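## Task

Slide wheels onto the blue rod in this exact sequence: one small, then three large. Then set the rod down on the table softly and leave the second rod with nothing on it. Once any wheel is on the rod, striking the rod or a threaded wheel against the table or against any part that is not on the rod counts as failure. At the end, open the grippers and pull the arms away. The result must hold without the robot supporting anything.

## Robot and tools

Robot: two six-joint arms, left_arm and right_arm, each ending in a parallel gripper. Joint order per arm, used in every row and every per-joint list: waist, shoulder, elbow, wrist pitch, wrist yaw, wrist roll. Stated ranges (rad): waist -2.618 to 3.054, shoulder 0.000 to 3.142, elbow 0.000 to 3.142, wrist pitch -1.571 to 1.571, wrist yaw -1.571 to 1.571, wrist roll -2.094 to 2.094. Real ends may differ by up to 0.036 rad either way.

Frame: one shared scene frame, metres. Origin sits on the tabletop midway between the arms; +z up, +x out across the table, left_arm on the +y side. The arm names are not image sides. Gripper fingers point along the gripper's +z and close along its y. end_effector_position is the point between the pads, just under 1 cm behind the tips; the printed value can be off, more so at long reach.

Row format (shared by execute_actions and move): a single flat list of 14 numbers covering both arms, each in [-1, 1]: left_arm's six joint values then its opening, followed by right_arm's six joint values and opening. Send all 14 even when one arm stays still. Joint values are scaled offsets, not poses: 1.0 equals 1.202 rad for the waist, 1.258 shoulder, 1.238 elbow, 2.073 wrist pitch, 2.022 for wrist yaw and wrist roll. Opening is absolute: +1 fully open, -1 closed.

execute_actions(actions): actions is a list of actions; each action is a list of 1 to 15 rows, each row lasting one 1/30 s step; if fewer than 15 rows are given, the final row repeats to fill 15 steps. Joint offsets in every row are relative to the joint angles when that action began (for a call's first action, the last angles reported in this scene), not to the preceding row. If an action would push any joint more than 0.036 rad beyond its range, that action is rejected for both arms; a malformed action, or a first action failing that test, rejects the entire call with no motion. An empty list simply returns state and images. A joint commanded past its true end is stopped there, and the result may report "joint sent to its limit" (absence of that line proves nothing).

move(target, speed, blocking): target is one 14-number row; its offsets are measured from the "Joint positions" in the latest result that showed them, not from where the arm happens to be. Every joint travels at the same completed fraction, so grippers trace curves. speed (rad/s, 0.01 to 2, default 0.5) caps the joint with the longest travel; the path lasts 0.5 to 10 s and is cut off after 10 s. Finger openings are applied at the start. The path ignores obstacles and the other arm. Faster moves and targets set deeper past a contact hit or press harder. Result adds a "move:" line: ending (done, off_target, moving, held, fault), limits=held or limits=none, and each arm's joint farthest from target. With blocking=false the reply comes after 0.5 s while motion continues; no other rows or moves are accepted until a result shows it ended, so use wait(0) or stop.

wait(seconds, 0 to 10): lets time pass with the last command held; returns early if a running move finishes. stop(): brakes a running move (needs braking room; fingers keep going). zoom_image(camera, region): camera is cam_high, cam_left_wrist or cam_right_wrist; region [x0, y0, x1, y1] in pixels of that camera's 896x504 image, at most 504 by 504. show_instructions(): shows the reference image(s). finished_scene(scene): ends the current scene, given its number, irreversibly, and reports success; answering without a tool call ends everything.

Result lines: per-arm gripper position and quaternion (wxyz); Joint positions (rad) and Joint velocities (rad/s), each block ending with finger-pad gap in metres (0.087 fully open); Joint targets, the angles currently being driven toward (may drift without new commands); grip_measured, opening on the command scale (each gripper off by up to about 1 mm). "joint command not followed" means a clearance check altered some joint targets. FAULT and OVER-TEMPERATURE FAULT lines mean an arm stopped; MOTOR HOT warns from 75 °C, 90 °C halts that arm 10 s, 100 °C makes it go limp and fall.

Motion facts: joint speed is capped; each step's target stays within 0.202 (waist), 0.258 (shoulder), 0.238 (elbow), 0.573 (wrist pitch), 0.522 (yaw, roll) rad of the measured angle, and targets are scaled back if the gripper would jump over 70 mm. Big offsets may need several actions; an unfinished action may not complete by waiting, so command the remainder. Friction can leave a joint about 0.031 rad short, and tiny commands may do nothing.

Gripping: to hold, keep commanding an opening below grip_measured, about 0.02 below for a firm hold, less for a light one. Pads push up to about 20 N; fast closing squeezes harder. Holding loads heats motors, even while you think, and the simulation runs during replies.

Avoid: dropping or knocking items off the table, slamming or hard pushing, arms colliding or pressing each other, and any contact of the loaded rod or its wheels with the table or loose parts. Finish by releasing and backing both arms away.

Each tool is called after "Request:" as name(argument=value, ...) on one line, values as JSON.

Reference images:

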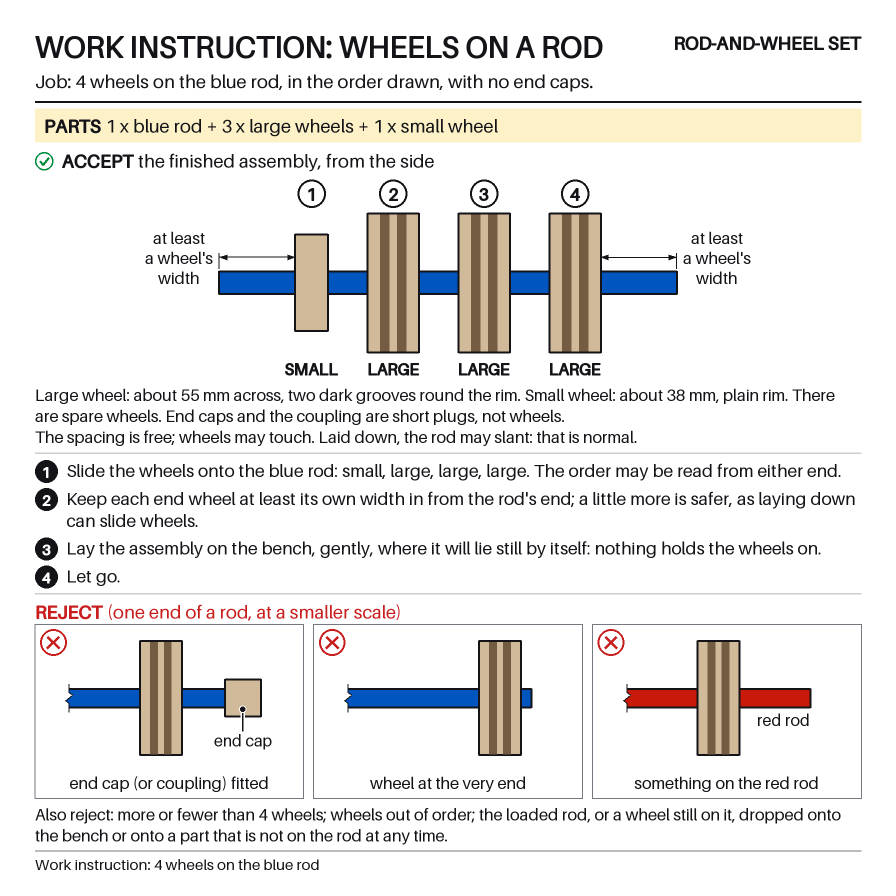

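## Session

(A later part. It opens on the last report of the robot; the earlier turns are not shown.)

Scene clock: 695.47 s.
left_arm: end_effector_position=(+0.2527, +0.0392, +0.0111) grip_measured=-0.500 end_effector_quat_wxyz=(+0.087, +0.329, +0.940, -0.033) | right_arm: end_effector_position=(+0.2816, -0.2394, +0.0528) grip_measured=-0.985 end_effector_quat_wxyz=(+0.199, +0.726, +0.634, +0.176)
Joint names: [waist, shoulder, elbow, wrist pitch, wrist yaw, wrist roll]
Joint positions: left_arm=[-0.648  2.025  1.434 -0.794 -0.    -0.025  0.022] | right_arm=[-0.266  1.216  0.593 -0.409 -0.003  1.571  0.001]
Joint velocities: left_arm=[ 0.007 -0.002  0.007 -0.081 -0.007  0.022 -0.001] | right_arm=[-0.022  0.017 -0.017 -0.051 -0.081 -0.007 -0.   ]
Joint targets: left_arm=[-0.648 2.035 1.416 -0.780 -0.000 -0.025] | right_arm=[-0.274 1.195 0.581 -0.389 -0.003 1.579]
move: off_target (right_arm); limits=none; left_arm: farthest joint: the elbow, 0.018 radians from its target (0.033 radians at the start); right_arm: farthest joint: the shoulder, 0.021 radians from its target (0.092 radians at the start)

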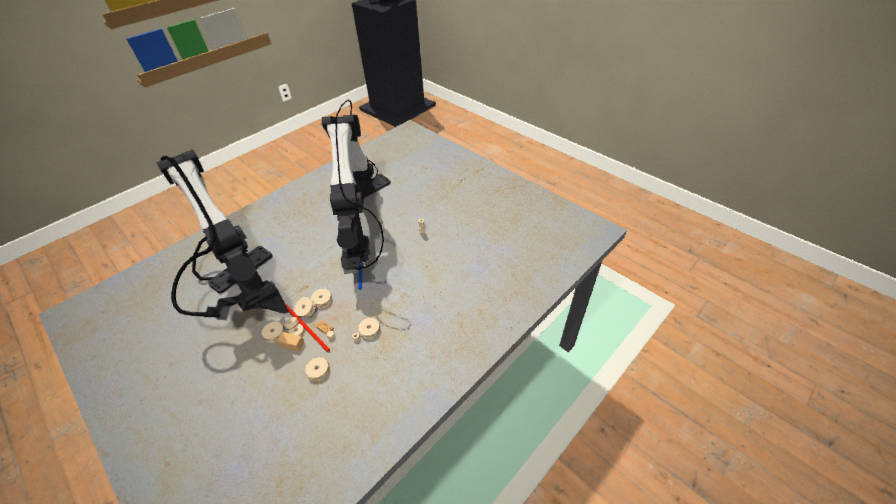

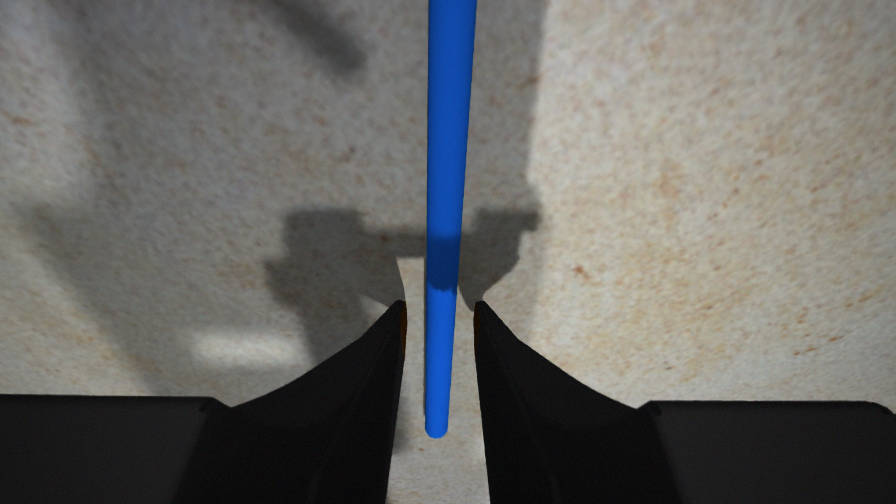

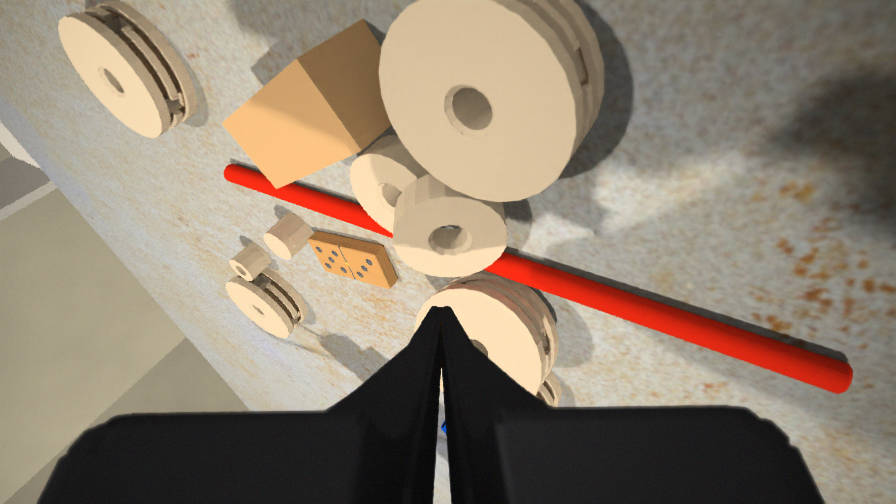

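Request:
move(target=[0,0,0,0,0,0,-0.84, -0.013,0.128,-0.033,0.096,0,0,0.15], speed=0.17)

Scene clock: 704.97 s.
left_arm: end_effector_position=(+0.2527, +0.0392, +0.0111) grip_measured=-0.816 end_effector_quat_wxyz=(+0.087, +0.329, +0.940, -0.033) | right_arm: end_effector_position=(+0.2990, -0.2442, +0.0244) grip_measured=+0.150 end_effector_quat_wxyz=(+0.201, +0.729, +0.631, +0.176)
Joint names: [waist, shoulder, elbow, wrist pitch, wrist yaw, wrist roll]
Joint positions: left_arm=[-0.648  2.025  1.434 -0.794 -0.    -0.025  0.008] | right_arm=[-0.274  1.363  0.564 -0.231 -0.003  1.572  0.05 ]
Joint velocities: left_arm=[ 0.002 -0.007 -0.007  0.007 -0.007  0.007  0.   ] | right_arm=[-0.007 -0.017 -0.022  0.007 -0.022  0.066 -0.   ]
Joint targets: left_arm=[-0.648 2.025 1.434 -0.794 -0.000 -0.025] | right_arm=[-0.282 1.377 0.552 -0.211 -0.003 1.571]
move: off_target (right_arm); limits=none; left_arm: farthest joint: the waist, 0.000 radians from its target (0.000 radians at the start); right_arm: farthest joint: the wrist pitch, 0.021 radians from its target (0.199 radians at the start)

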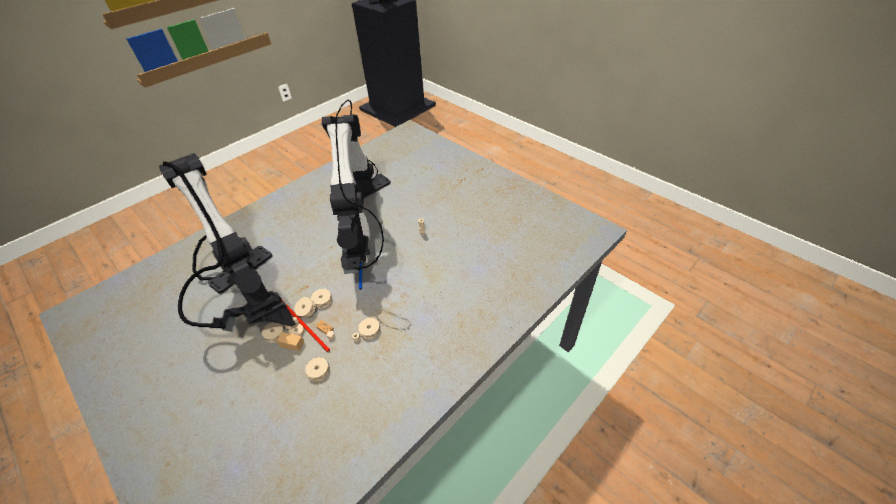

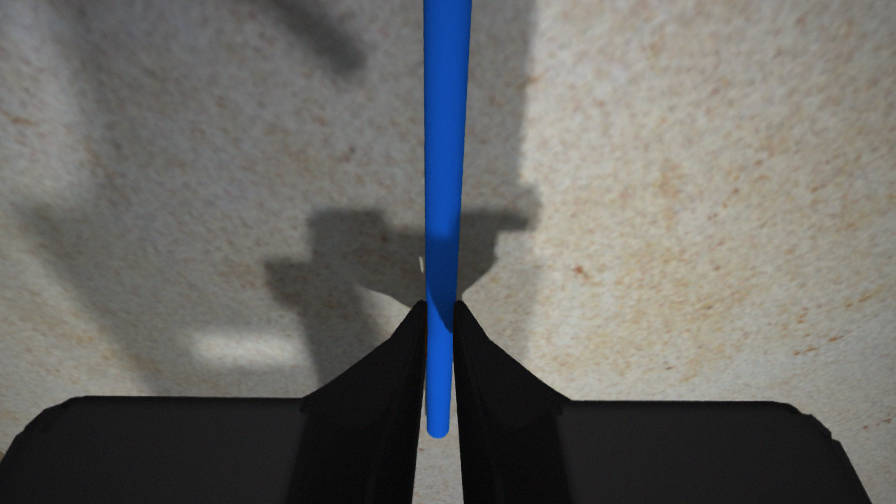

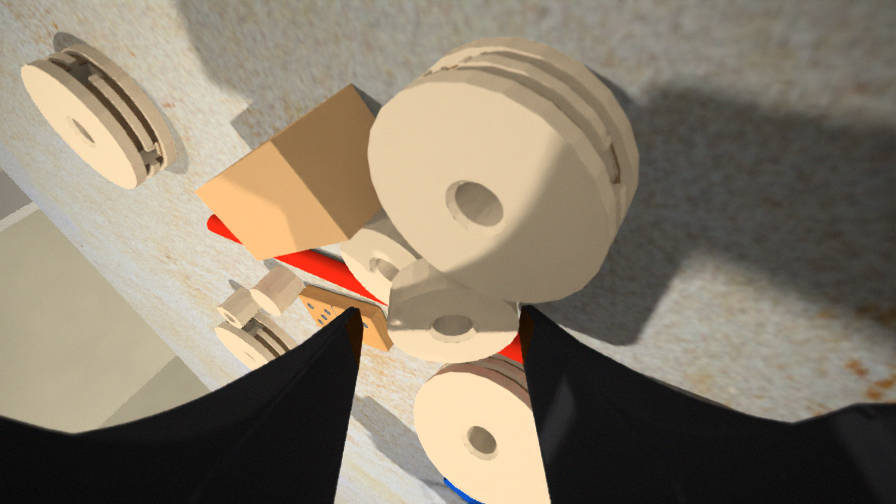

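Request:
execute_actions(actions=[[[0,0.008,0,0,0,0,-0.6, 0,0.012,-0.009,0.010,0,0,0.15],[0,0.008,0,0,0,0,-0.6, 0,0.014,-0.009,0.011,0,0,0.15],[0,0.008,-0.012,0.006,0,0,-0.6, 0,0.016,-0.009,0.012,0,0,0.15],[0,0.008,-0.016,0.008,0,0,-0.6, 0,0.018,-0.009,0.014,0,0,0.15],[0,0.008,-0.020,0.010,0,0,-0.6, 0,0.020,-0.009,0.015,0,0,0.15],[0,0.008,-0.023,0.012,0,0,-0.6, 0,0.020,-0.009,0.015,0,0,0.15],[0,0.008,-0.026,0.014,0,0,-0.6, 0,0.020,-0.009,0.015,0,0,0.15]]])

Scene clock: 714.70 s.
left_arm: end_effector_position=(+0.2525, +0.0393, +0.0088) grip_measured=-0.600 end_effector_quat_wxyz=(+0.088, +0.329, +0.940, -0.033) | right_arm: end_effector_position=(+0.3003, -0.2444, +0.0229) grip_measured=+0.150 end_effector_quat_wxyz=(+0.201, +0.728, +0.631, +0.176)
Joint names: [waist, shoulder, elbow, wrist pitch, wrist yaw, wrist roll]
Joint positions: left_arm=[-0.648  2.025  1.424 -0.781 -0.    -0.025  0.017] | right_arm=[-0.274  1.373  0.564 -0.221 -0.003  1.572  0.05 ]
Joint velocities: left_arm=[-0.002 -0.017 -0.012  0.037  0.022 -0.007 -0.001] | right_arm=[-0.007 -0.012 -0.007  0.051  0.051  0.037 -0.   ]
Joint targets: left_arm=[-0.648 2.035 1.401 -0.765 -0.000 -0.025] | right_arm=[-0.274 1.388 0.553 -0.200 -0.003 1.572]

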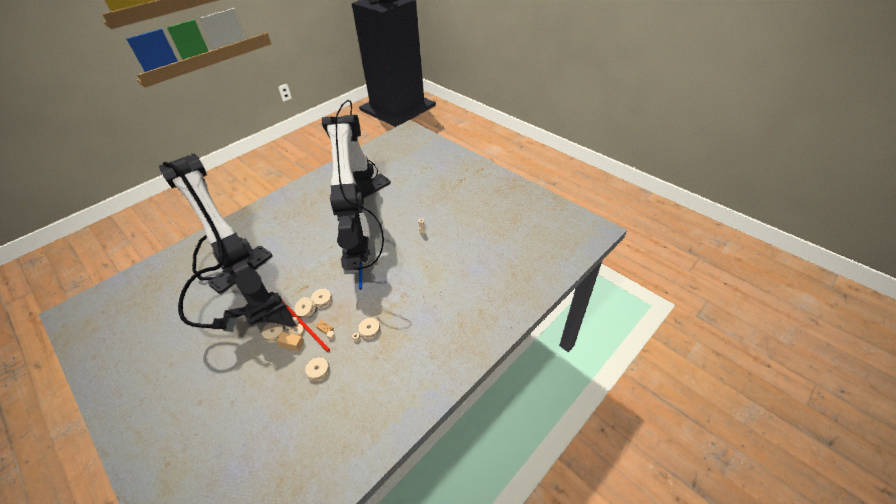

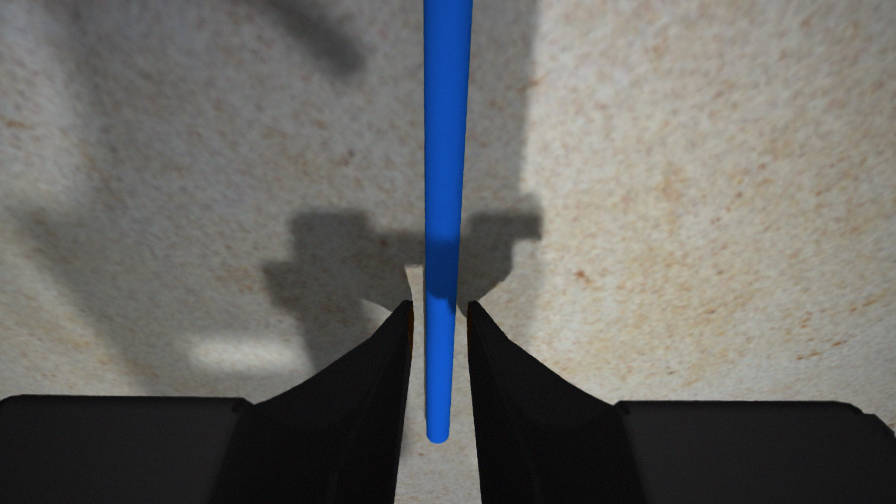

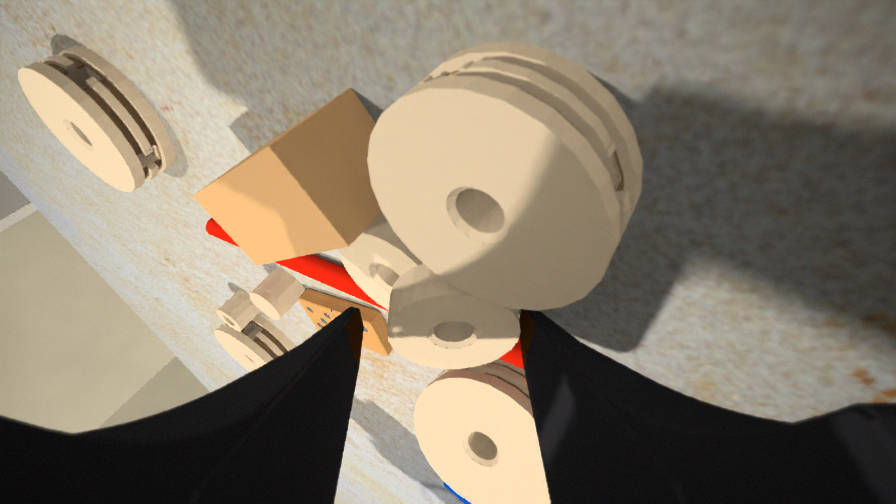

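Request:
execute_actions(actions=[])

Scene clock: 736.37 s.
left_arm: end_effector_position=(+0.2525, +0.0393, +0.0088) grip_measured=-0.600 end_effector_quat_wxyz=(+0.088, +0.329, +0.940, -0.033) | right_arm: end_effector_position=(+0.3005, -0.2444, +0.0230) grip_measured=+0.150 end_effector_quat_wxyz=(+0.201, +0.728, +0.631, +0.177)
Joint names: [waist, shoulder, elbow, wrist pitch, wrist yaw, wrist roll]
Joint positions: left_arm=[-0.648  2.025  1.424 -0.781 -0.    -0.025  0.017] | right_arm=[-0.274  1.373  0.564 -0.22  -0.003  1.572  0.05 ]
Joint velocities: left_arm=[-0.017 -0.012  0.007  0.007  0.007 -0.11   0.   ] | right_arm=[-0.002  0.002 -0.007 -0.037 -0.037 -0.037  0.   ]
Joint targets: left_arm=[-0.648 2.035 1.401 -0.765 -0.000 -0.025] | right_arm=[-0.274 1.388 0.553 -0.200 -0.003 1.572]

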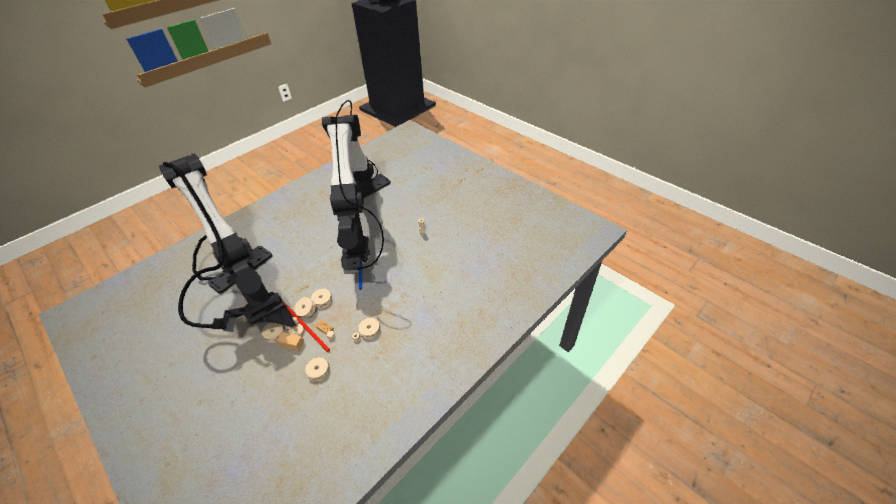

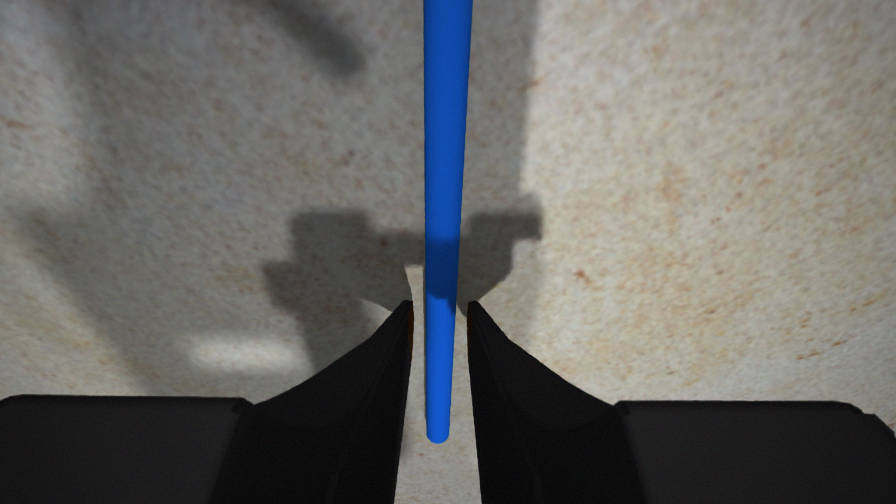

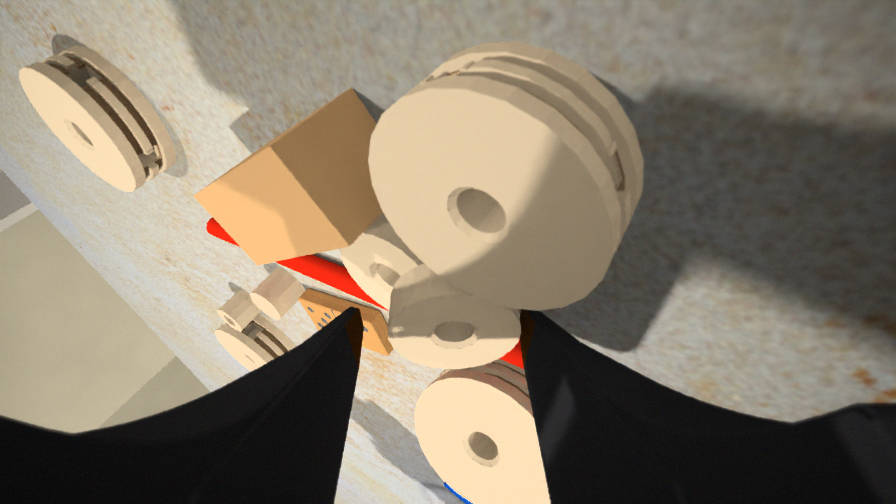

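Request:
move(target=[0,0,0,0,0,0,-0.84, 0,0,0,0,0,0,-0.16])

Scene clock: 742.00 s.
left_arm: end_effector_position=(+0.2528, +0.0396, +0.0088) grip_measured=-0.814 end_effector_quat_wxyz=(+0.089, +0.328, +0.940, -0.032) | right_arm: end_effector_position=(+0.3005, -0.2444, +0.0230) grip_measured=-0.109 end_effector_quat_wxyz=(+0.201, +0.728, +0.631, +0.177)
Joint names: [waist, shoulder, elbow, wrist pitch, wrist yaw, wrist roll]
Joint positions: left_arm=[-0.648  2.025  1.424 -0.781 -0.003 -0.025  0.008] | right_arm=[-0.274  1.373  0.564 -0.22  -0.003  1.572  0.039]
Joint velocities: left_arm=[-0.002  0.007 -0.012  0.007  0.007  0.022  0.   ] | right_arm=[ 0.032  0.002 -0.012  0.037  0.007 -0.051 -0.   ]
Joint targets: left_arm=[-0.648 2.025 1.424 -0.781 -0.000 -0.025] | right_arm=[-0.274 1.373 0.564 -0.220 -0.003 1.572]
move: done; limits=none; left_arm: farthest joint: the wrist yaw, 0.003 radians from its target (0.000 radians at the start); right_arm: farthest joint: the waist, 0.000 radians from its target (0.000 radians at the start)

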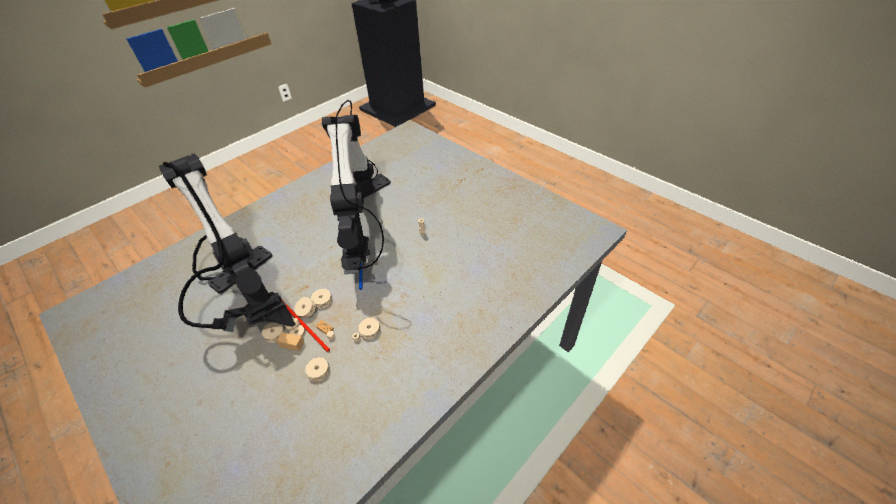

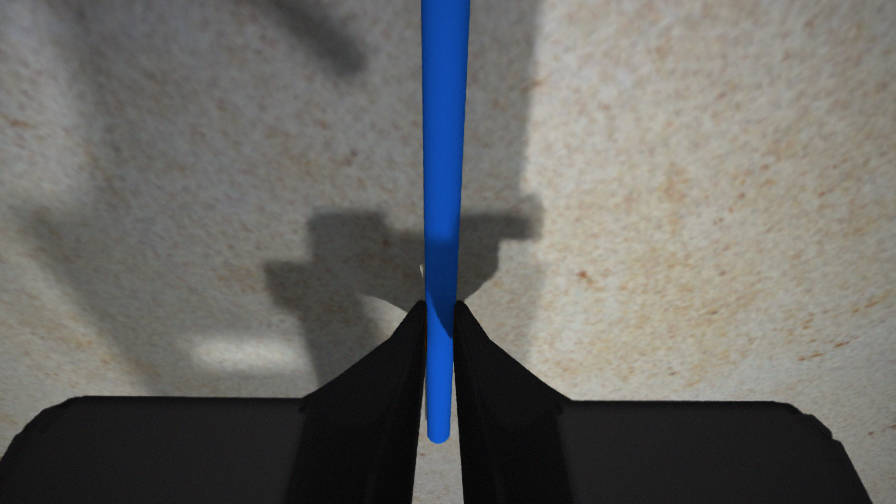

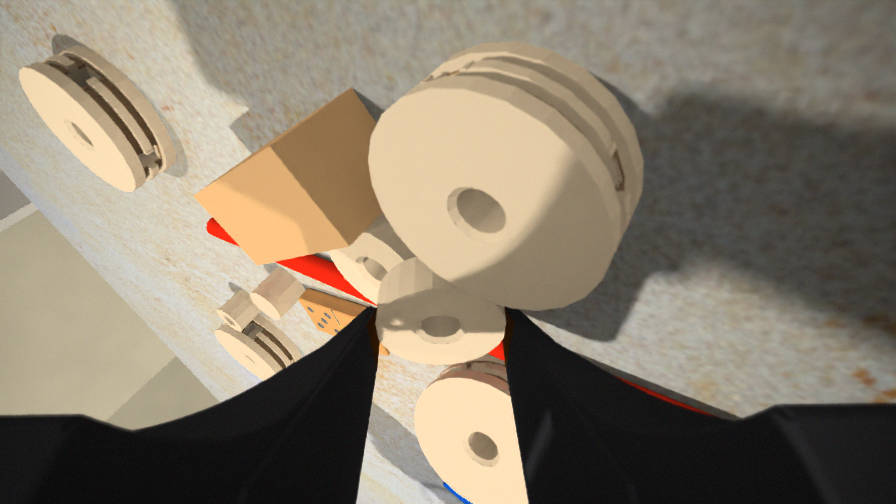

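Request:
move(target=[0,-0.195,0.079,-0.155,0,0,-0.85, 0,-0.111,0.163,-0.157,0,0,-0.15], speed=0.4)

Scene clock: 811.27 s.
left_arm: end_effector_position=(+0.2230, +0.0647, +0.1112) grip_measured=-0.814 end_effector_quat_wxyz=(+0.098, +0.328, +0.939, -0.036) | right_arm: end_effector_position=(+0.2983, -0.2441, +0.0839) grip_measured=-0.109 end_effector_quat_wxyz=(+0.198, +0.729, +0.632, +0.173)
Joint names: [waist, shoulder, elbow, wrist pitch, wrist yaw, wrist roll]
Joint positions: left_arm=[-0.648  1.782  1.511 -1.09  -0.003 -0.025  0.008] | right_arm=[-0.274  1.251  0.749 -0.536 -0.003  1.572  0.039]
Joint velocities: left_arm=[-0.012 -0.012 -0.012 -0.051  0.007 -0.051 -0.001] | right_arm=[ 0.002  0.002  0.007  0.022 -0.051 -0.066  0.   ]
Joint targets: left_arm=[-0.648 1.780 1.522 -1.103 -0.003 -0.025] | right_arm=[-0.274 1.233 0.766 -0.546 -0.003 1.572]
move: done; limits=none; left_arm: farthest joint: the wrist pitch, 0.012 radians from its target (0.321 radians at the start); right_arm: farthest joint: the shoulder, 0.017 radians from its target (0.139 radians at the start)

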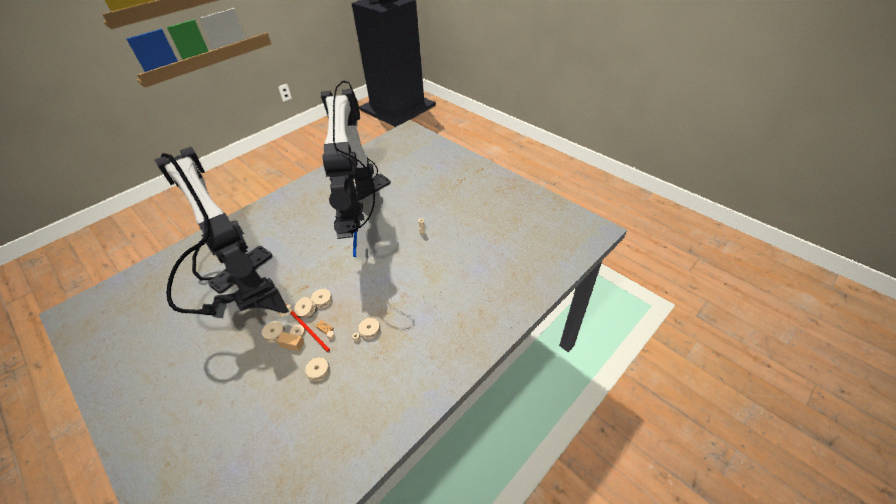

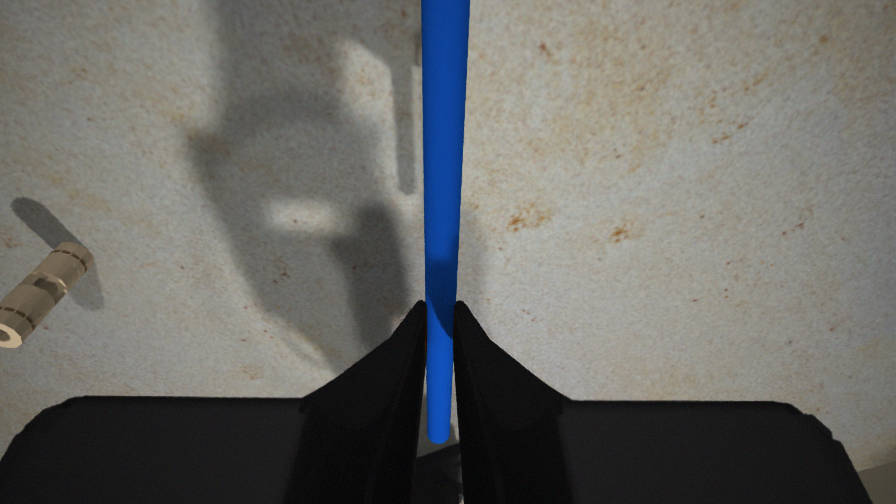

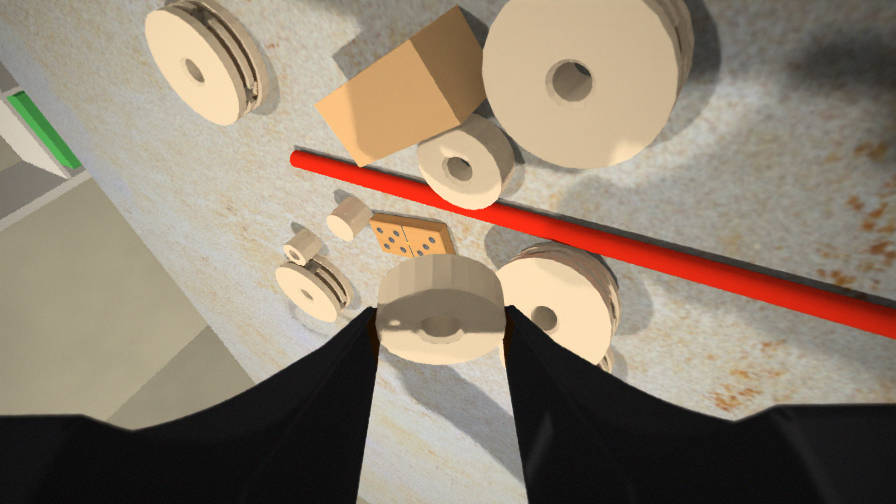

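Request:
move(target=[-0.09,-0.275,-0.912,0.976,0,0.016,-0.85, -0.301,0.582,0.5376,-0.2296,0,-0.781,-0.15], speed=0.8)

Scene clock: 836.57 s.
left_arm: end_effector_position=(+0.2464, -0.0056, +0.1192) grip_measured=-0.814 end_effector_quat_wxyz=(+0.608, +0.289, +0.694, -0.256) | right_arm: end_effector_position=(+0.2678, -0.3938, +0.0229) grip_measured=-0.108 end_effector_quat_wxyz=(-0.003, +0.247, +0.969, +0.003)
Joint names: [waist, shoulder, elbow, wrist pitch, wrist yaw, wrist roll]
Joint positions: left_arm=[-0.747  1.448  0.399  0.919 -0.003 -0.004  0.008] | right_arm=[-0.63   1.974  1.394 -0.997 -0.003 -0.     0.039]
Joint velocities: left_arm=[-0.022 -0.007 -0.017  0.081 -0.037 -0.022 -0.   ] | right_arm=[-0.007 -0.002  0.012 -0.007 -0.007 -0.051 -0.001]
Joint targets: left_arm=[-0.756 1.436 0.383 0.933 -0.003 0.007] | right_arm=[-0.636 1.983 1.414 -1.012 -0.003 -0.008]
move: off_target (right_arm); limits=none; left_arm: farthest joint: the elbow, 0.017 radians from its target (1.129 radians at the start); right_arm: farthest joint: the elbow, 0.021 radians from its target (0.666 radians at the start)

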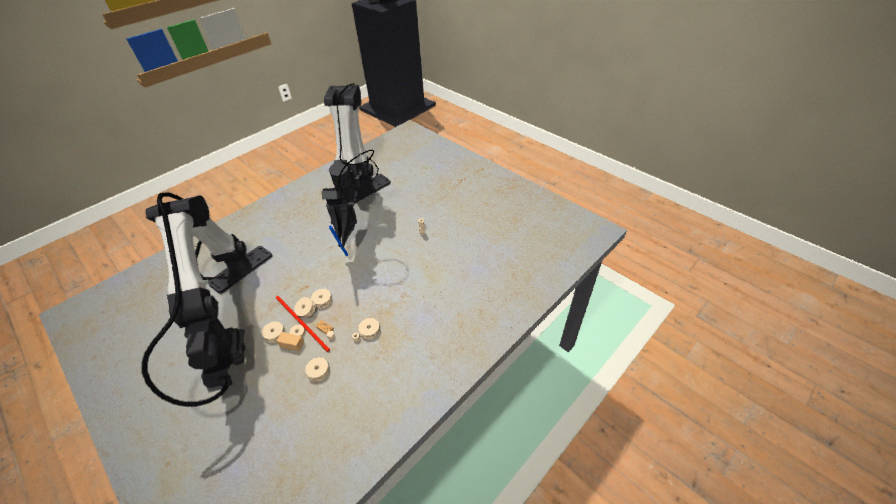

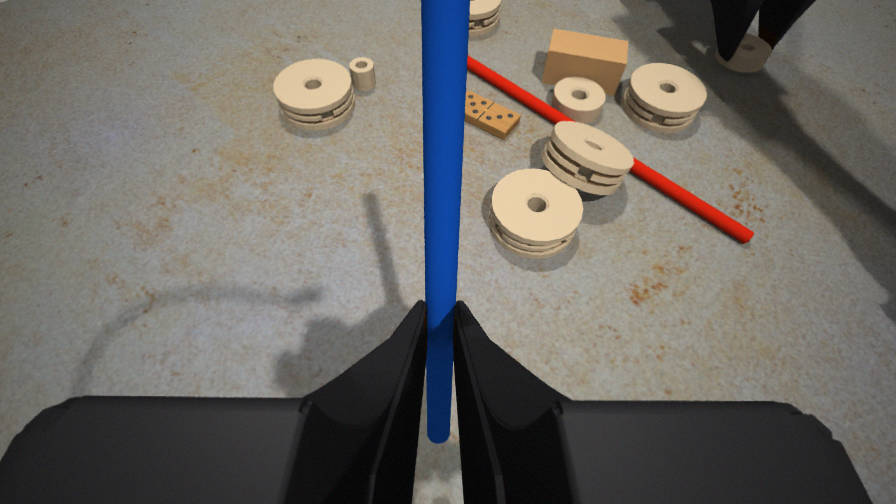

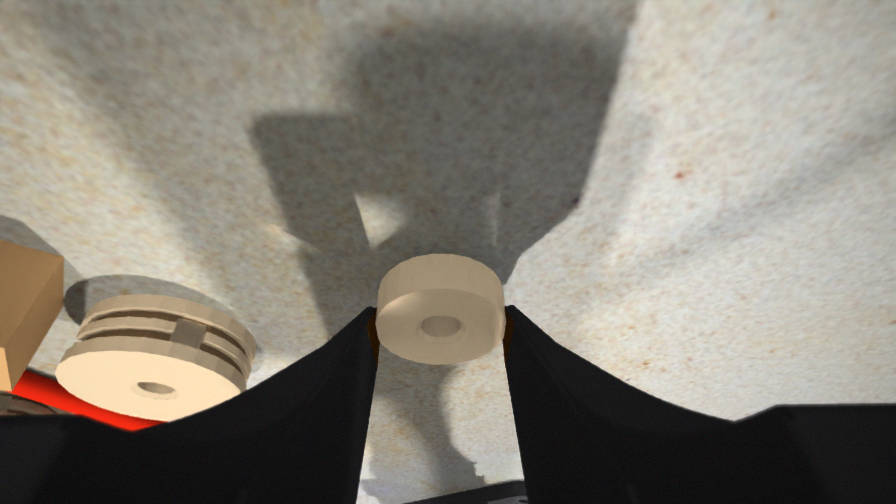

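Request:
zoom_image(camera="cam_left_wrist", region=[660, 0, 840, 100])

Region (660, 0, 840, 100) of cam_left_wrist's 896x504 image, scaled by 2.800, with more detail than that image has.

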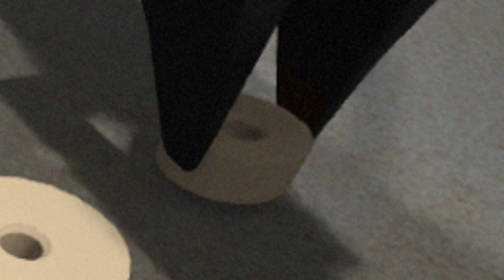

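Request:
move(target=[0,-0.0874,-0.254,0.257,0,0.008,-0.85, 0,0.016,0.008,-0.006,0,0,-0.15], speed=0.7)

Scene clock: 851.77 s.
left_arm: end_effector_position=(+0.2086, +0.0334, +0.1630) grip_measured=-0.814 end_effector_quat_wxyz=(+0.710, +0.247, +0.588, -0.297) | right_arm: end_effector_position=(+0.2677, -0.3938, +0.0229) grip_measured=-0.108 end_effector_quat_wxyz=(-0.003, +0.247, +0.969, +0.003)
Joint names: [waist, shoulder, elbow, wrist pitch, wrist yaw, wrist roll]
Joint positions: left_arm=[-0.747  1.351  0.101  1.437 -0.003  0.002  0.008] | right_arm=[-0.63   1.974  1.394 -0.998 -0.003 -0.001  0.039]
Joint velocities: left_arm=[ 0.007  0.002  0.027 -0.037 -0.066 -0.022  0.002] | right_arm=[ 0.022  0.002  0.007  0.051  0.007 -0.022 -0.001]
Joint targets: left_arm=[-0.747 1.338 0.084 1.451 -0.003 0.013] | right_arm=[-0.630 1.995 1.404 -1.010 -0.003 -0.000]
move: done; limits=none; left_arm: farthest joint: the elbow, 0.016 radians from its target (0.314 radians at the start); right_arm: farthest joint: the shoulder, 0.020 radians from its target (0.020 radians at the start)

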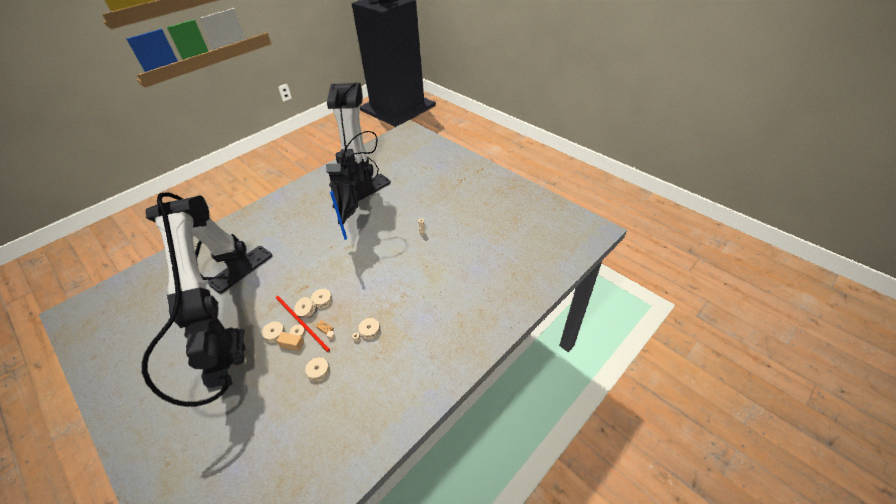

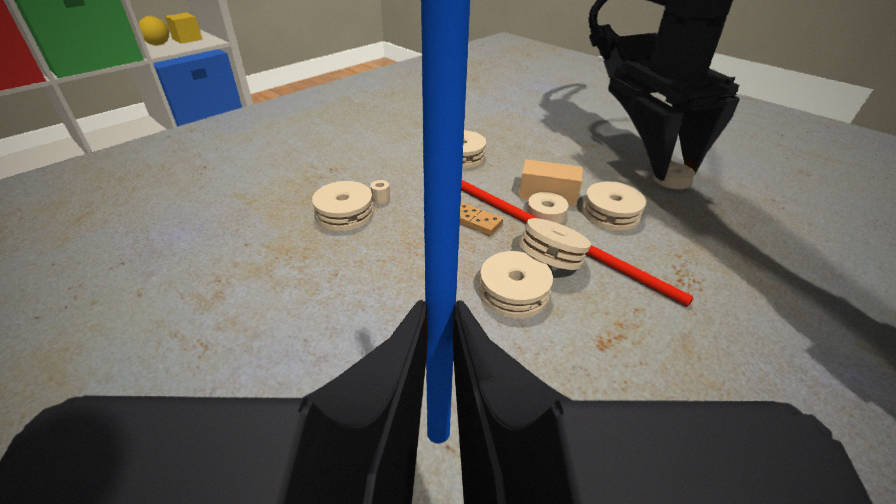

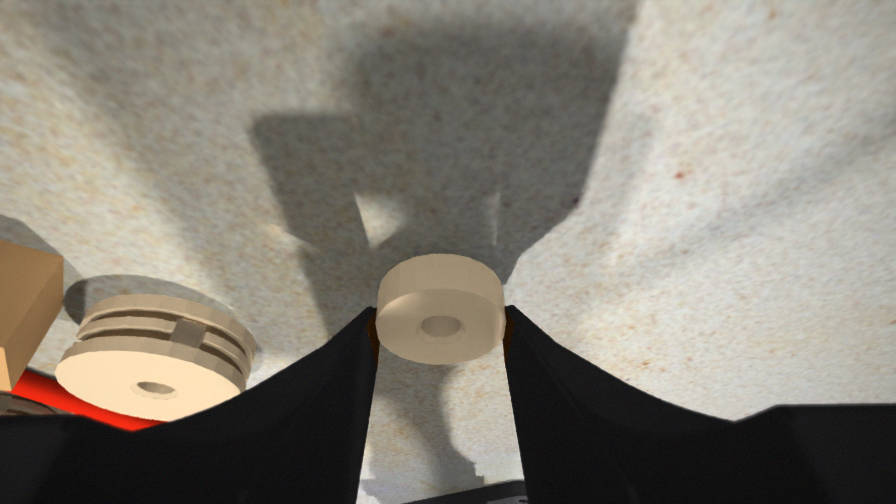

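Request:
execute_actions(actions=[[[0,0,0,0,0,0,-0.85, 0,0,0,0,0,0,0.15]]])

Request:
move(target=[0,0,0,0,0,0,-0.85, 0,-0.375,-0.453,0.2885,0,0,0.15], speed=0.7)

Scene clock: 882.33 s.
left_arm: end_effector_position=(+0.2086, +0.0334, +0.1631) grip_measured=-0.814 end_effector_quat_wxyz=(+0.711, +0.247, +0.588, -0.297) | right_arm: end_effector_position=(+0.2677, -0.3938, +0.0229) grip_measured=+0.150 end_effector_quat_wxyz=(-0.003, +0.247, +0.969, +0.003)
Joint names: [waist, shoulder, elbow, wrist pitch, wrist yaw, wrist roll]
Joint positions: left_arm=[-0.747  1.351  0.101  1.438 -0.003  0.002  0.008] | right_arm=[-0.63   1.974  1.394 -0.998 -0.003 -0.001  0.05 ]
Joint velocities: left_arm=[-0.012  0.007 -0.007 -0.007 -0.037 -0.007  0.   ] | right_arm=[-0.017  0.007  0.007 -0.022  0.066 -0.037  0.   ]
Joint targets: left_arm=[-0.747 1.351 0.101 1.437 -0.003 0.001] | right_arm=[-0.630 1.974 1.394 -0.998 -0.003 -0.001]

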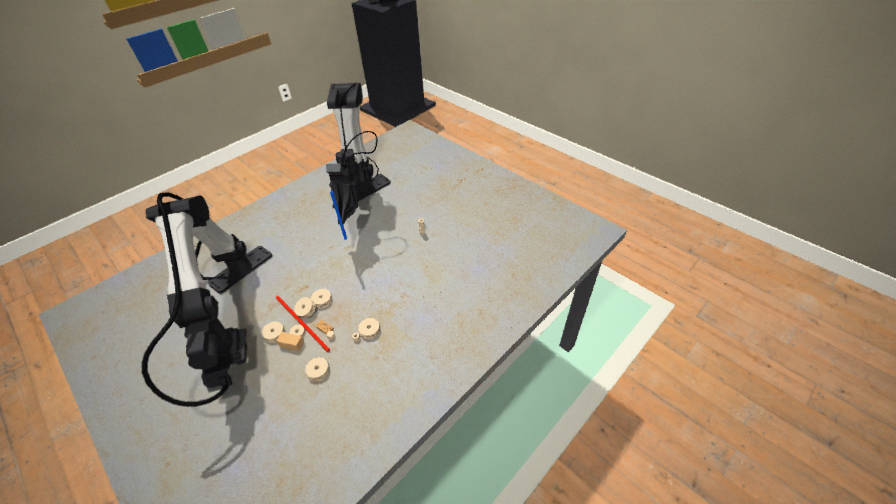

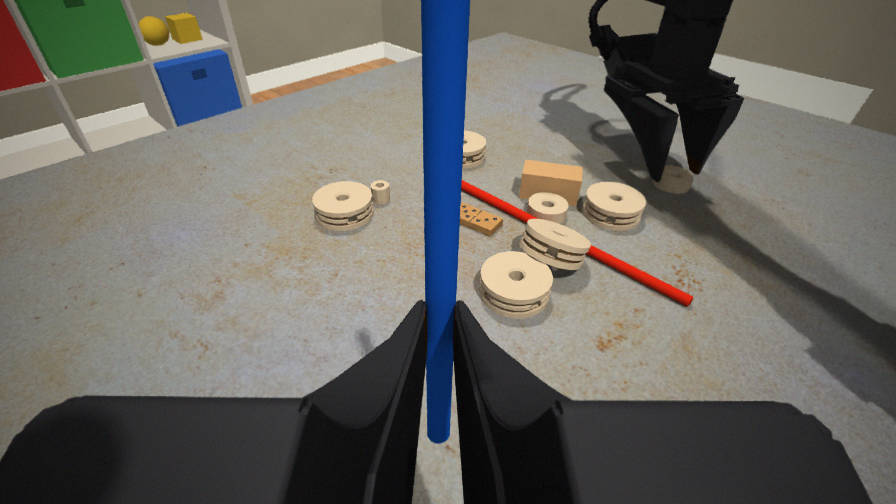

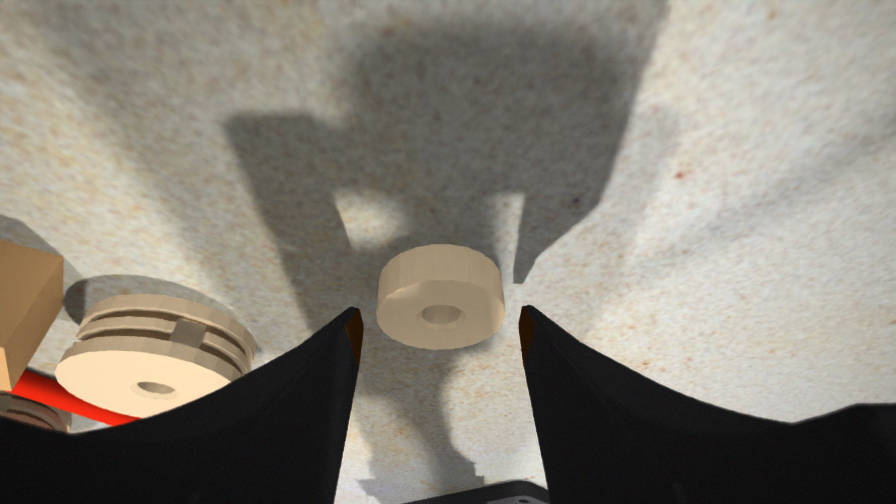

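Scene clock: 884.03 s.
left_arm: end_effector_position=(+0.2086, +0.0334, +0.1631) grip_measured=-0.814 end_effector_quat_wxyz=(+0.711, +0.247, +0.588, -0.297) | right_arm: end_effector_position=(+0.2633, -0.3914, +0.0296) grip_measured=+0.150 end_effector_quat_wxyz=(+0.228, +0.240, +0.942, -0.057)
Joint names: [waist, shoulder, elbow, wrist pitch, wrist yaw, wrist roll]
Joint positions: left_arm=[-0.747  1.351  0.101  1.438 -0.003  0.002  0.008] | right_arm=[-0.63   1.523  0.846 -0.419 -0.003 -0.001  0.05 ]
Joint velocities: left_arm=[-0.007 -0.002 -0.007 -0.007  0.007 -0.051  0.   ] | right_arm=[ 0.012  0.007  0.007 -0.007 -0.095 -0.066 -0.   ]
Joint targets: left_arm=[-0.747 1.351 0.101 1.438 -0.003 0.002] | right_arm=[-0.630 1.503 0.833 -0.400 -0.003 -0.001]
move: off_target (right_arm); limits=none; left_arm: farthest joint: the waist, 0.000 radians from its target (0.000 radians at the start); right_arm: farthest joint: the shoulder, 0.021 radians from its target (0.472 radians at the start)

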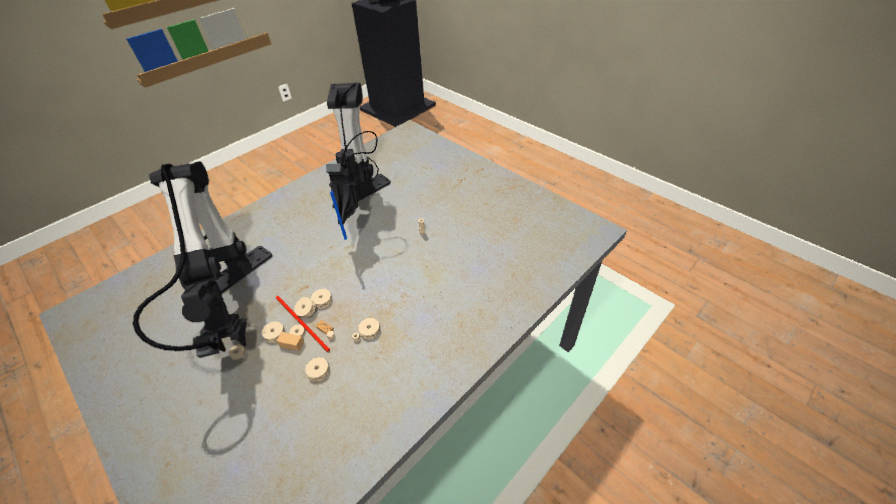

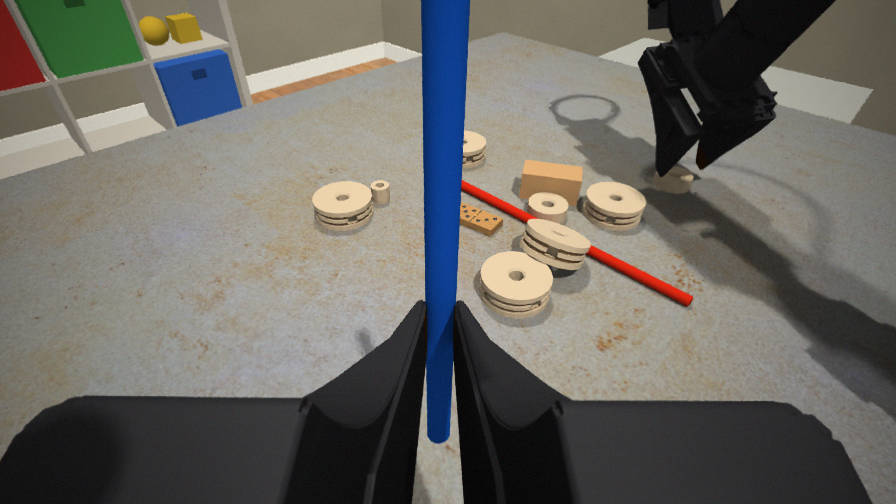

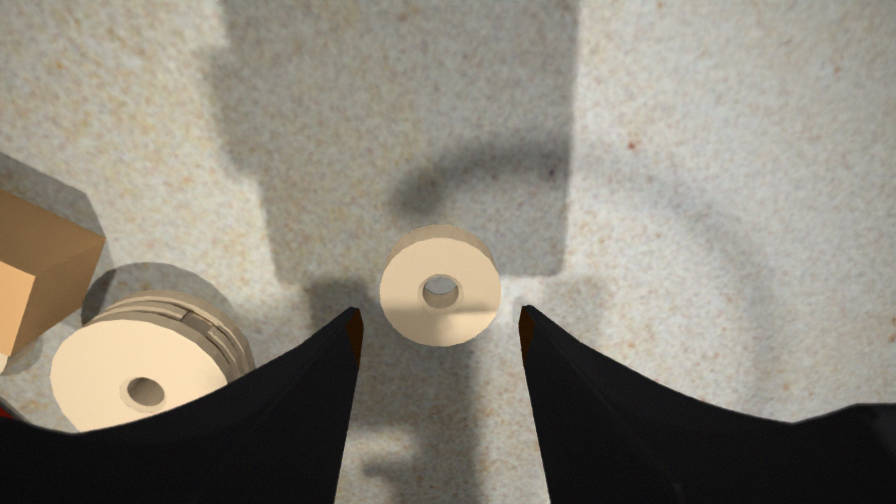

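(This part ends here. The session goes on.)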